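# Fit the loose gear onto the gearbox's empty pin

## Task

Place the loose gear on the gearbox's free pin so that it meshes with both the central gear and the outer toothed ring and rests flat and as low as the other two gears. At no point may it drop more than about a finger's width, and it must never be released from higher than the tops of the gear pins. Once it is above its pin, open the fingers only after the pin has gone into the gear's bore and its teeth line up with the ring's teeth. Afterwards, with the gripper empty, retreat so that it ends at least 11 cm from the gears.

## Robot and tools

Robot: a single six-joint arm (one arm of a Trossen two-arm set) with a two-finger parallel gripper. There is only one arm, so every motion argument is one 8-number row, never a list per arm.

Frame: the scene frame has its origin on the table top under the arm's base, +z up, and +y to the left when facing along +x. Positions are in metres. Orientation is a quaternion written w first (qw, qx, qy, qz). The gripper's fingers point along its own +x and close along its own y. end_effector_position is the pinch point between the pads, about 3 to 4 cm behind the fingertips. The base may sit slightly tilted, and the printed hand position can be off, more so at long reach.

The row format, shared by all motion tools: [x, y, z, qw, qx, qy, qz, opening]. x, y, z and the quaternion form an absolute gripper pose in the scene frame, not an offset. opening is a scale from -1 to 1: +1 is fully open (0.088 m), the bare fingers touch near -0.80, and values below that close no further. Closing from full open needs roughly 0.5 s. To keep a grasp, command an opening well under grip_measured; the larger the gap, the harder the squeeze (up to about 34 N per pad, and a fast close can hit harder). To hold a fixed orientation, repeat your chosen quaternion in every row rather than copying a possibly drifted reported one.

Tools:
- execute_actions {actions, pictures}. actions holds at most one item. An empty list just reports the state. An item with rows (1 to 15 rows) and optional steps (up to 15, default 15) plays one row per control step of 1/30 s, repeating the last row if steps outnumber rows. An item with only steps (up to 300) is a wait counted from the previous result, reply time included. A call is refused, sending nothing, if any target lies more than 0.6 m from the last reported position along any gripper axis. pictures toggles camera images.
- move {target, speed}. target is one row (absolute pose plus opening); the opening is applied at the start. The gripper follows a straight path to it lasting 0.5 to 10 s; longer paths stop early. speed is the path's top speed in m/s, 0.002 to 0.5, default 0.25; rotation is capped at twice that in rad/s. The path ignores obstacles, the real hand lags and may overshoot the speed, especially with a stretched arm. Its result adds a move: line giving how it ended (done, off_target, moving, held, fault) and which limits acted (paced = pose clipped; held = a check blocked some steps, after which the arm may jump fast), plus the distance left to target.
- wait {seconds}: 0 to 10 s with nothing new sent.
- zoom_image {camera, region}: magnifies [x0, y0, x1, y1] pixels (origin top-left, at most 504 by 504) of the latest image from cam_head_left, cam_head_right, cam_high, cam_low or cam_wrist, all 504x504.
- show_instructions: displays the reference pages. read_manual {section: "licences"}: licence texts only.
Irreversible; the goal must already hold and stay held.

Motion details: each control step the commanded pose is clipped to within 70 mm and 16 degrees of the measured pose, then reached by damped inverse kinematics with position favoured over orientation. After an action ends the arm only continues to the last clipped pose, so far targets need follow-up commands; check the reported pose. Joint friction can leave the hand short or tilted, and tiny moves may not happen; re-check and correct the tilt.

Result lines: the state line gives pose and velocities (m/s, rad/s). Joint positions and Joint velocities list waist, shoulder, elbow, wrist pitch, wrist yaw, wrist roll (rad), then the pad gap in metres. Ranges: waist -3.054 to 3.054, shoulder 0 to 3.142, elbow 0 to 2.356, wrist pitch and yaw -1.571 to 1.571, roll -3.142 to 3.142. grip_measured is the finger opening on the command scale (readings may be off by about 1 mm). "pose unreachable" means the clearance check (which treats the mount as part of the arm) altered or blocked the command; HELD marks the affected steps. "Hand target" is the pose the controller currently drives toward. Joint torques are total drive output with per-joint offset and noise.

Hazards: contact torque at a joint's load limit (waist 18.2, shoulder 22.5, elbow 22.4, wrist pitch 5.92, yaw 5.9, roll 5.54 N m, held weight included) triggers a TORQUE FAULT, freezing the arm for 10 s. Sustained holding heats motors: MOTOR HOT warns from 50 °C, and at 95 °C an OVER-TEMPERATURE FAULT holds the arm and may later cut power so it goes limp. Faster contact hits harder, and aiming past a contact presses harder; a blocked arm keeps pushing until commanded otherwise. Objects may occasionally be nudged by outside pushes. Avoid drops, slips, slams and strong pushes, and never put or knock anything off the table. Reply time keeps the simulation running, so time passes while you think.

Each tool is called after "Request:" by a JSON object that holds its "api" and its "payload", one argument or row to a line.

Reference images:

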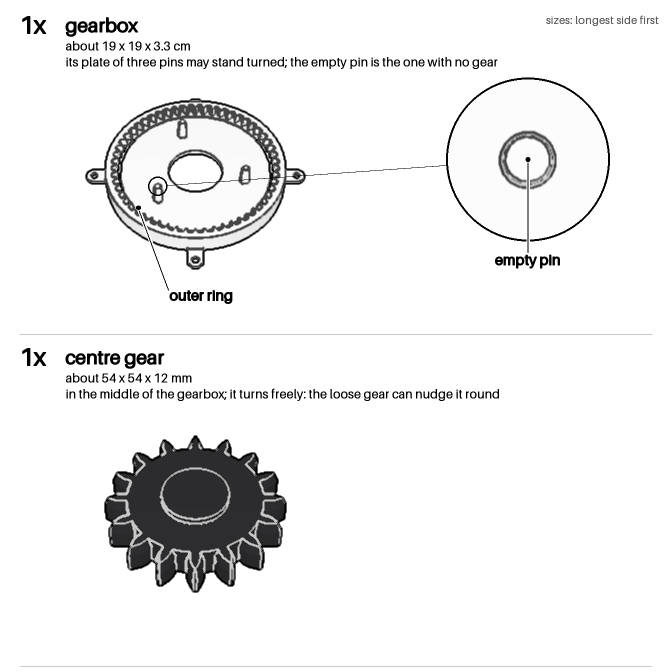

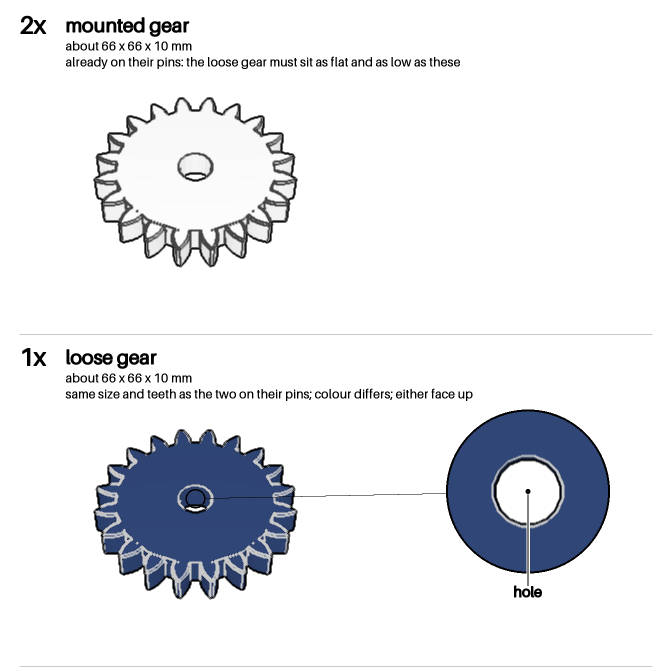

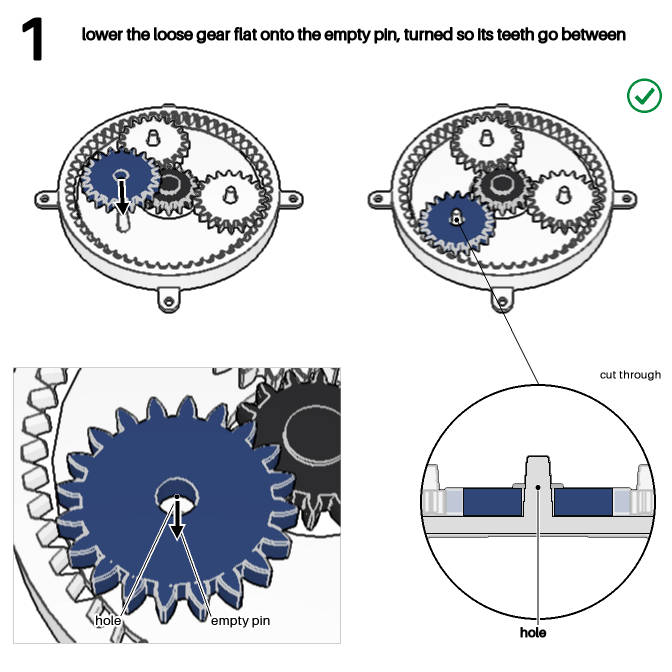

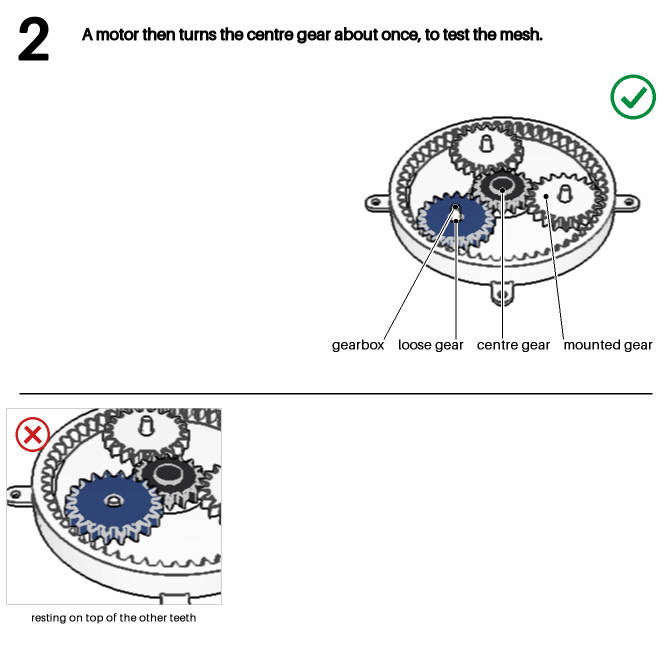

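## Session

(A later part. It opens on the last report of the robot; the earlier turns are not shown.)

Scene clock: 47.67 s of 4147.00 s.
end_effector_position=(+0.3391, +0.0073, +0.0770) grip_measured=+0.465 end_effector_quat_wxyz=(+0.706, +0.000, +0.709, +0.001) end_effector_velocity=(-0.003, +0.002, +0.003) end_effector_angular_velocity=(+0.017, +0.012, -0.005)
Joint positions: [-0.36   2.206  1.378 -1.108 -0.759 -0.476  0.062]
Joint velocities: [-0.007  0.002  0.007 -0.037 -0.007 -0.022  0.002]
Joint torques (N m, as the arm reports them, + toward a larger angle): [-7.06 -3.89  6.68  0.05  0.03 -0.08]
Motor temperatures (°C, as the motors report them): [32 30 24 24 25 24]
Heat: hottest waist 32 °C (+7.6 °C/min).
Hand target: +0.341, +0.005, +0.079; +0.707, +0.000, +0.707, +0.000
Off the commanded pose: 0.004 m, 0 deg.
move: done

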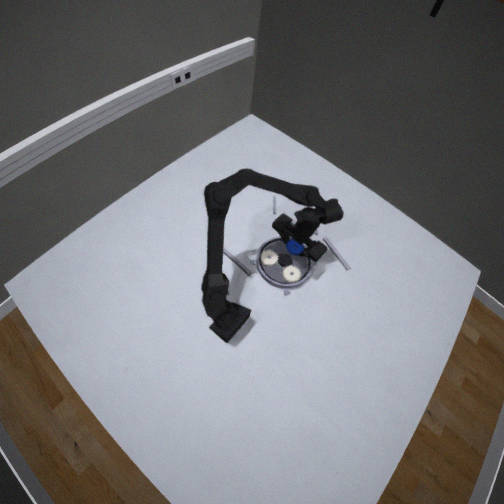

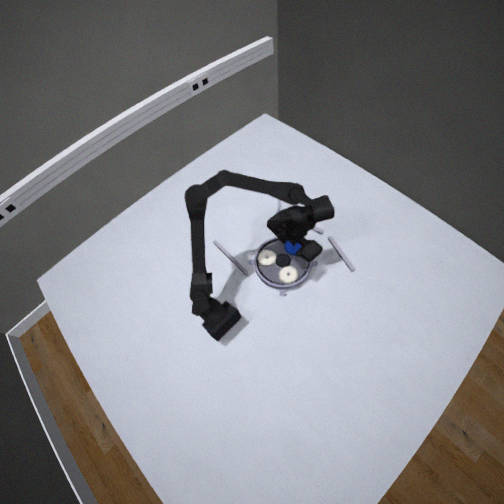

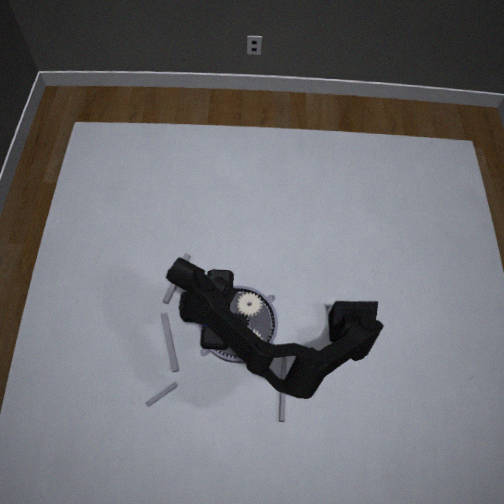

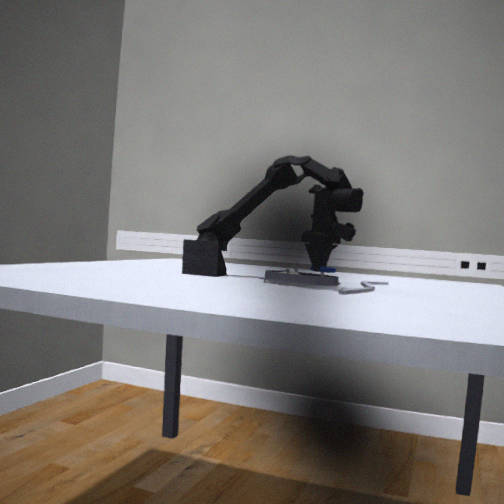

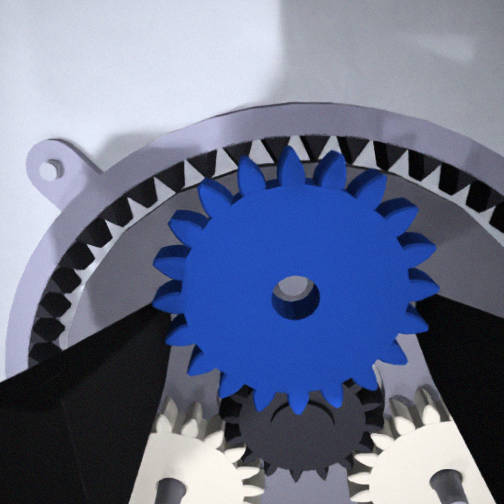

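Concentric. Descend.

Request:
{"api": "move", "payload": {
  "target": [0.339,0.007,0.062,0.707,0,0.707,0,0.2],
  "speed": 0.012
}}

Scene clock: 49.87 s of 4147.00 s.
end_effector_position=(+0.3398, +0.0063, +0.0637) grip_measured=+0.465 end_effector_quat_wxyz=(+0.707, -0.002, +0.707, -0.002) end_effector_velocity=(-0.007, +0.001, -0.002) end_effector_angular_velocity=(+0.003, +0.025, -0.042)
Joint positions: [-0.334  2.207  1.34  -1.037 -0.763 -0.435  0.062]
Joint velocities: [ 0.002 -0.002 -0.012 -0.022  0.007  0.022 -0.   ]
Joint torques (N m, as the arm reports them, + toward a larger angle): [-6.28 -4.54  4.53  0.46 -0.22  0.  ]
Motor temperatures (°C, as the motors report them): [32 30 24 24 25 24]
Heat: hottest waist 32 °C (+7.2 °C/min).
Hand target: +0.339, +0.007, +0.062; +0.707, +0.000, +0.707, -0.000
Off the commanded pose: 0.002 m, 0 deg.
move: done

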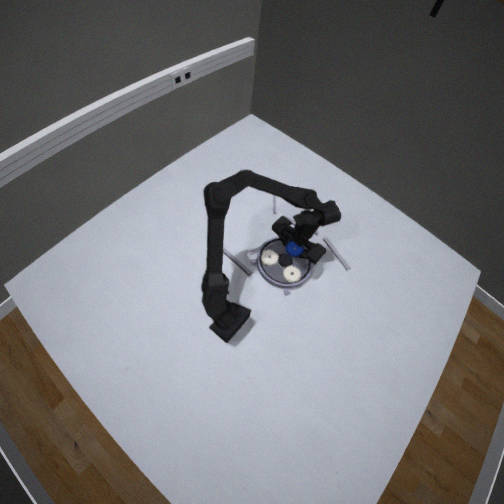

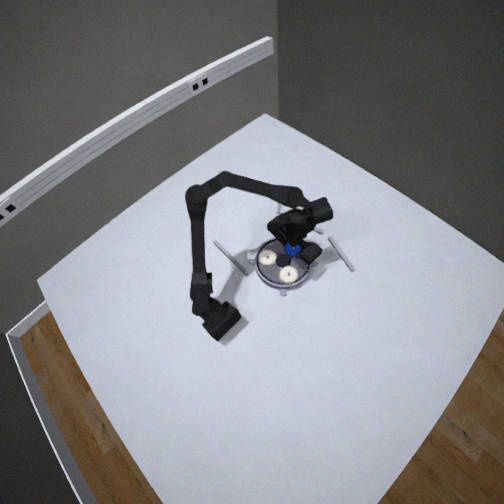

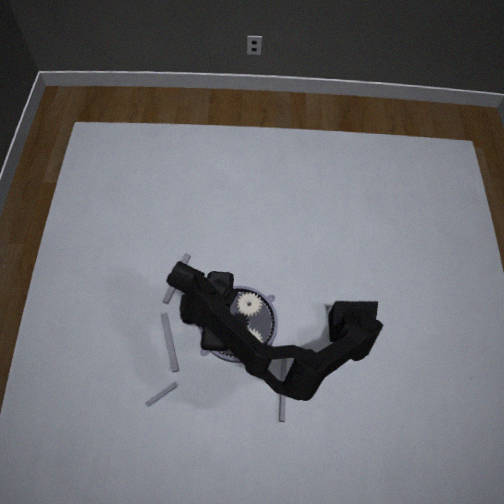

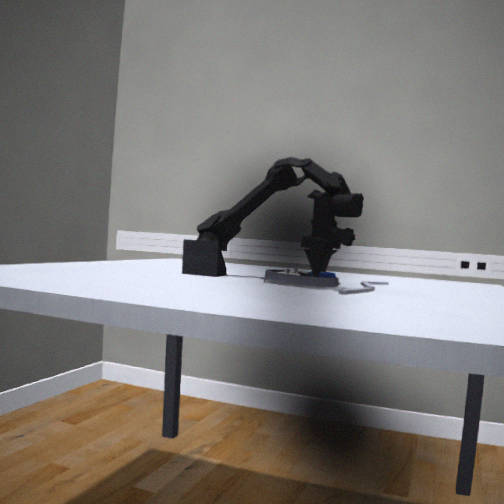

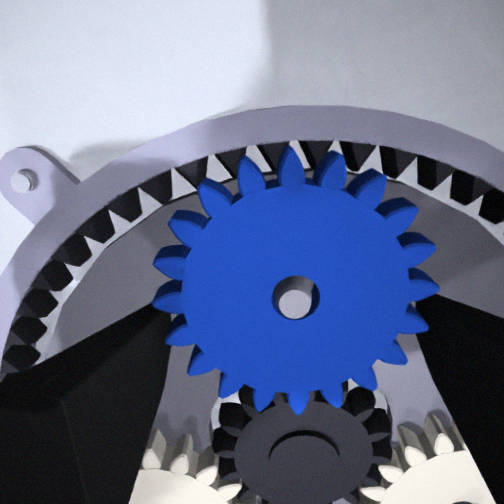

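Teeth look aligned. Continue.

Request:
{"api": "move", "payload": {
  "target": [0.339,0.007,0.044,0.707,0,0.707,0,0.2],
  "speed": 0.012
}}

Scene clock: 52.30 s of 4147.00 s.
end_effector_position=(+0.3386, +0.0037, +0.0532) grip_measured=+0.465 end_effector_quat_wxyz=(+0.710, +0.000, +0.704, -0.010) end_effector_velocity=(-0.002, +0.002, +0.001) end_effector_angular_velocity=(+0.009, +0.000, +0.001)
Joint positions: [-0.318  2.205  1.3   -0.969 -0.764 -0.389  0.062]
Joint velocities: [-0.002 -0.007 -0.007 -0.007 -0.007 -0.007 -0.   ]
Joint torques (N m, as the arm reports them, + toward a larger angle): [-4.55 -3.62  4.16  1.61 -0.51 -0.01]
Motor temperatures (°C, as the motors report them): [32 30 24 25 25 24]
Heat: hottest waist 32 °C (+6.9 °C/min).
Hand target: +0.339, +0.007, +0.044; +0.707, -0.000, +0.707, -0.000
Off the commanded pose: 0.010 m, 1 deg.
move: off_target

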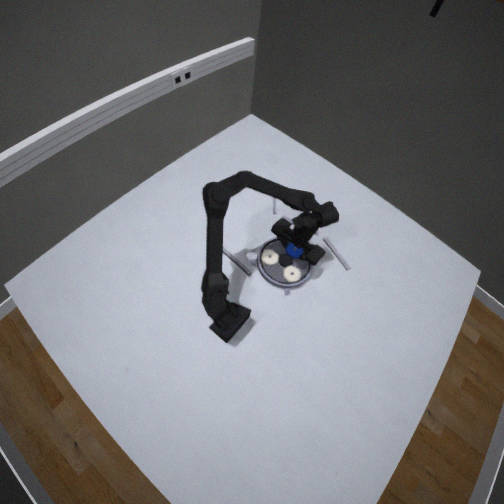

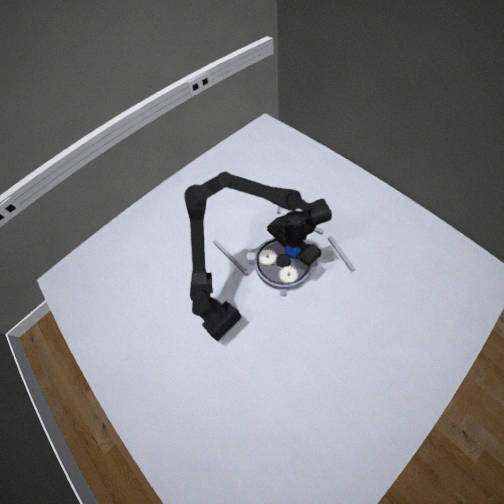

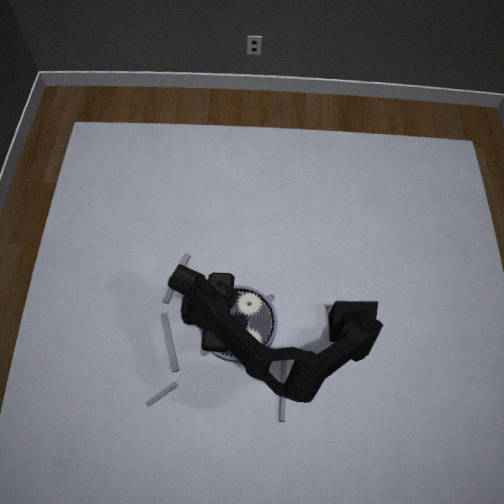

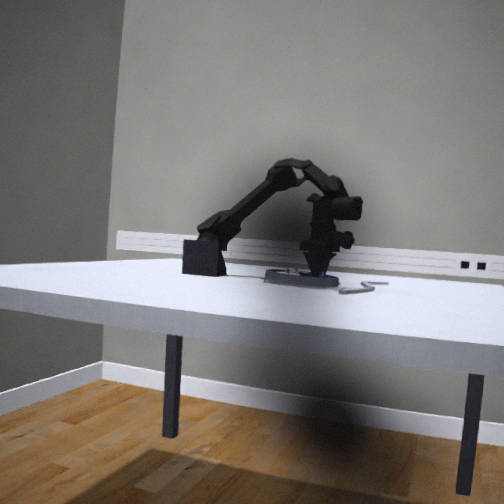

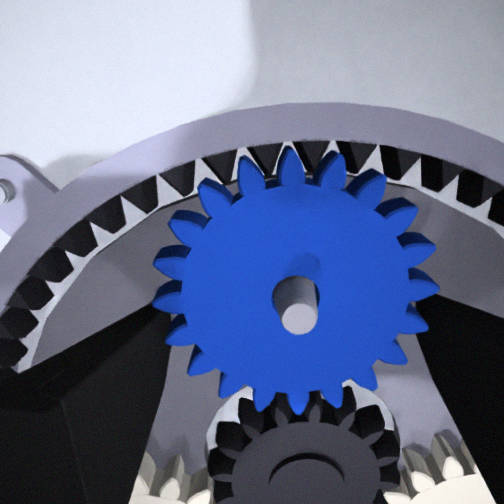

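Meshed and seated. Release and leave.

Request:
{"api": "move", "payload": {
  "target": [0.339,0.005,0.054,0.707,0,0.707,0,0.75]
}}

Request:
{"api": "move", "payload": {
  "target": [0.339,0.005,0.10,0.707,0,0.707,0,0.75],
  "speed": 0.1
}}

Request:
{"api": "move", "payload": {
  "target": [0.25,-0.1,0.25,0.707,0,0.707,0,0.75]
}}

Scene clock: 53.93 s of 4147.00 s.
end_effector_position=(+0.3380, +0.0077, +0.0552) grip_measured=+0.747 end_effector_quat_wxyz=(+0.709, +0.001, +0.706, +0.000) end_effector_velocity=(+0.001, +0.003, +0.000) end_effector_angular_velocity=(+0.022, -0.006, +0.015)
Joint positions: [-0.319  2.203  1.307 -0.993 -0.777 -0.414  0.076]
Joint velocities: [-0.002  0.002  0.002 -0.007 -0.022 -0.022  0.   ]
Joint torques (N m, as the arm reports them, + toward a larger angle): [-6.5  -3.45  6.22  0.23  0.12 -0.09]
Motor temperatures (°C, as the motors report them): [32 30 24 25 25 24]
Heat: hottest waist 32 °C (+6.7 °C/min).
Hand target: +0.339, +0.005, +0.054; +0.707, +0.000, +0.707, +0.000
Off the commanded pose: 0.003 m, 0 deg.
move: done

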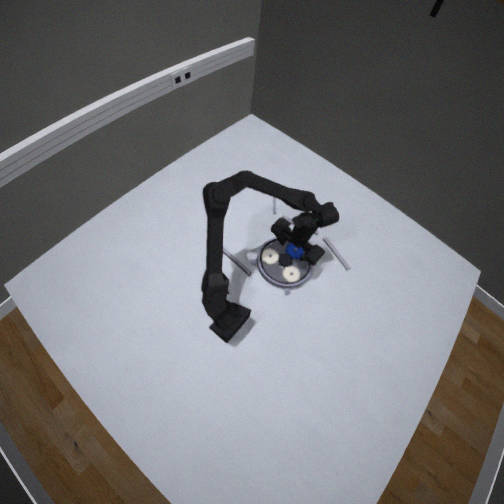

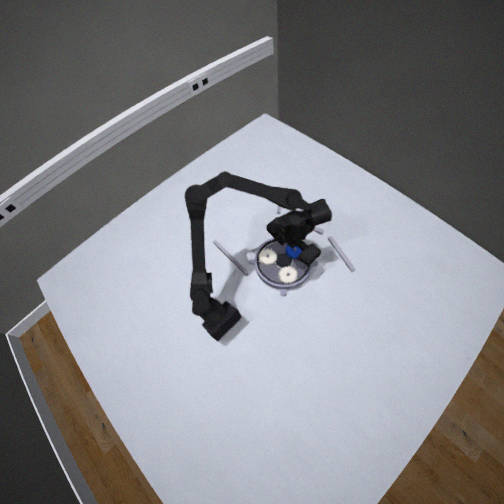

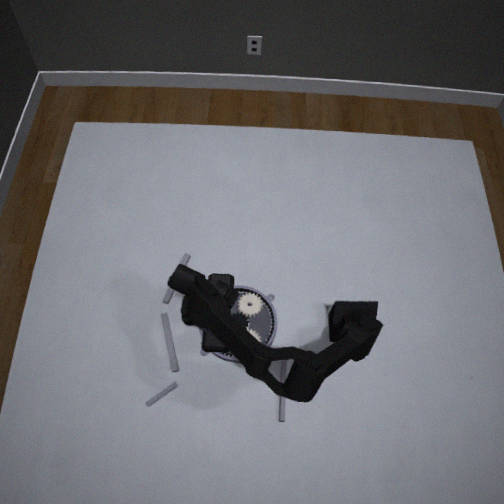

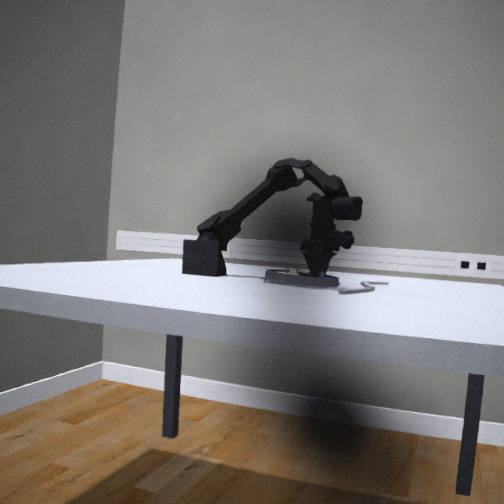

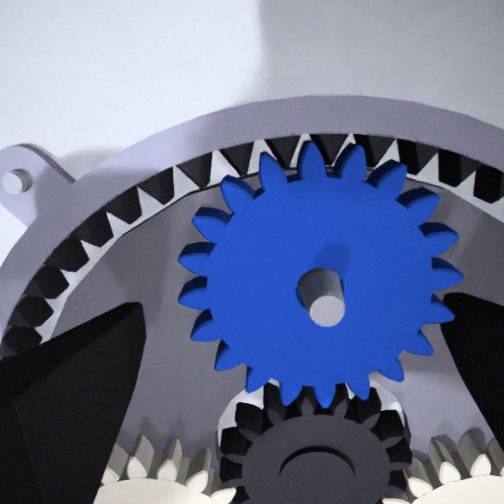

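Scene clock: 54.83 s of 4147.00 s.
end_effector_position=(+0.3372, +0.0065, +0.0974) grip_measured=+0.750 end_effector_quat_wxyz=(+0.705, +0.003, +0.709, +0.001) end_effector_velocity=(+0.000, -0.000, +0.003) end_effector_angular_velocity=(-0.007, +0.000, +0.022)
Joint positions: [-0.402  2.203  1.429 -1.202 -0.746 -0.529  0.076]
Joint velocities: [-0.002 -0.002  0.007 -0.007  0.007 -0.022 -0.   ]
Joint torques (N m, as the arm reports them, + toward a larger angle): [-6.95 -4.26  6.81  0.03  0.1  -0.1 ]
Motor temperatures (°C, as the motors report them): [32 30 25 25 25 24]
Heat: hottest waist 32 °C (+6.6 °C/min).
Hand target: +0.339, +0.005, +0.100; +0.707, +0.000, +0.707, +0.000
Off the commanded pose: 0.004 m, 0 deg.
move: done

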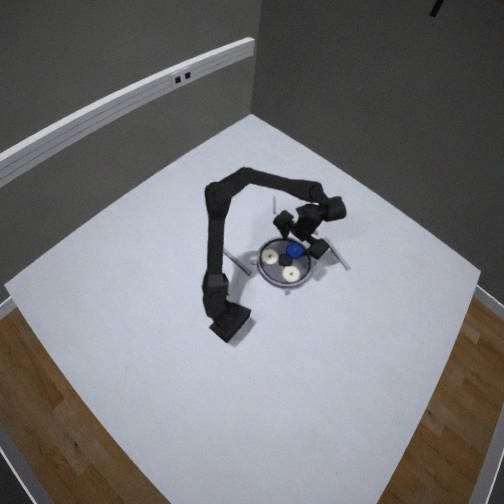

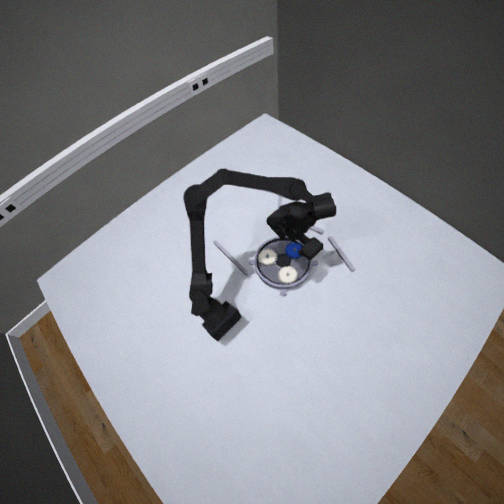

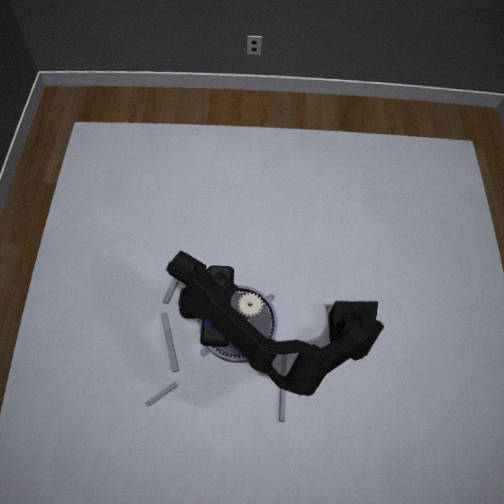

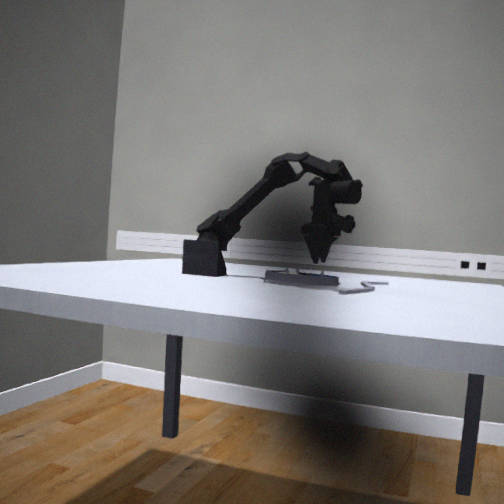

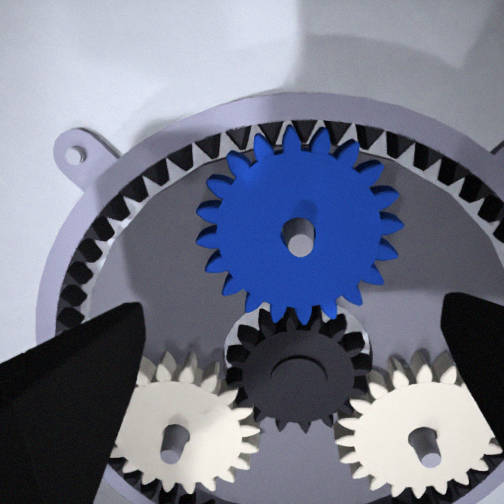

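Scene clock: 56.17 s of 4147.00 s.
end_effector_position=(+0.2481, -0.0974, +0.2473) grip_measured=+0.750 end_effector_quat_wxyz=(+0.731, -0.029, +0.681, -0.031) end_effector_velocity=(-0.000, -0.001, +0.003) end_effector_angular_velocity=(-0.019, -0.001, +0.027)
Joint positions: [-0.928  2.271  1.681 -1.57  -0.478 -1.01   0.076]
Joint velocities: [-0.002 -0.007  0.002  0.007  0.007 -0.022 -0.   ]
Joint torques (N m, as the arm reports them, + toward a larger angle): [-4.87 -3.47  7.9   0.23  0.08 -0.1 ]
Motor temperatures (°C, as the motors report them): [32 30 25 25 25 24]
Heat: hottest waist 32 °C (+6.4 °C/min).
Hand target: +0.248, -0.100, +0.249; +0.731, -0.031, +0.681, -0.032
Off the commanded pose: 0.004 m, 6 deg.
joint sent to its limit — the command would take joint 4 (wrist pitch) past its lower limit, so that joint was sent only as far as its limit.
move: off_target

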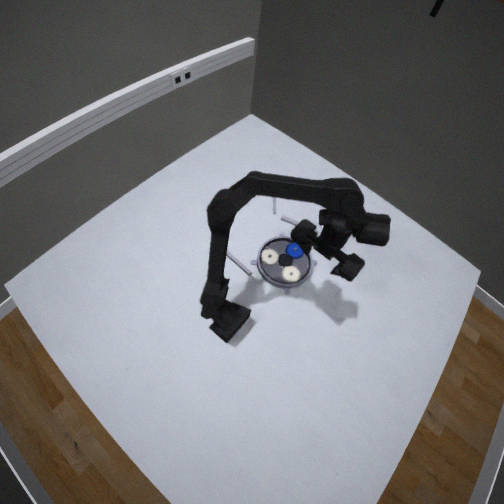

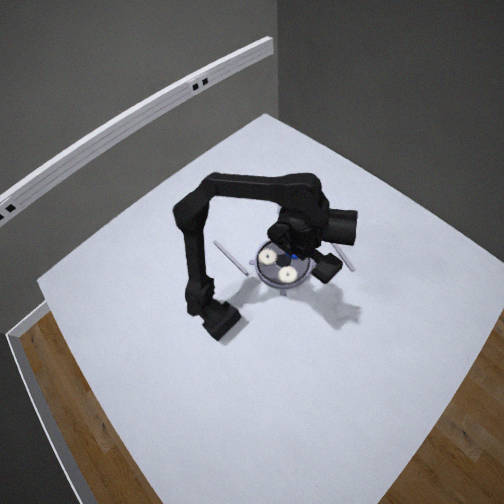

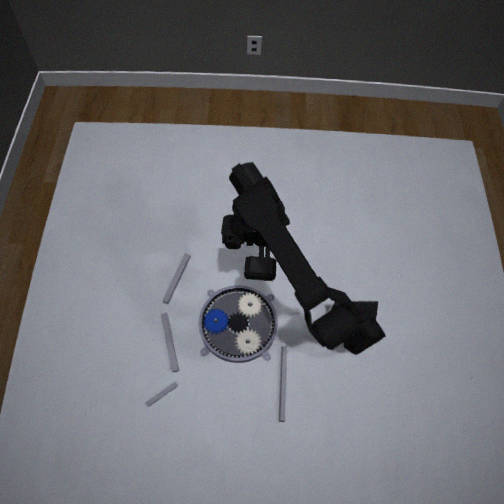

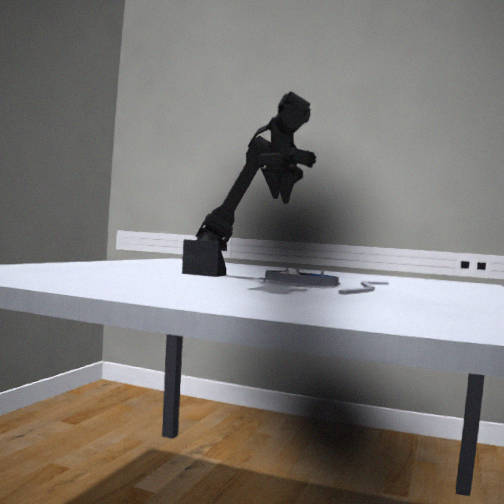

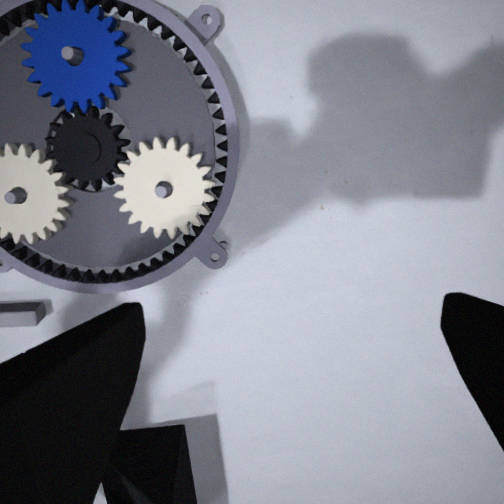

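Request:
{"api": "finished_scene", "payload": {
  "scene": 1
}}

The scene is finished: the task was done.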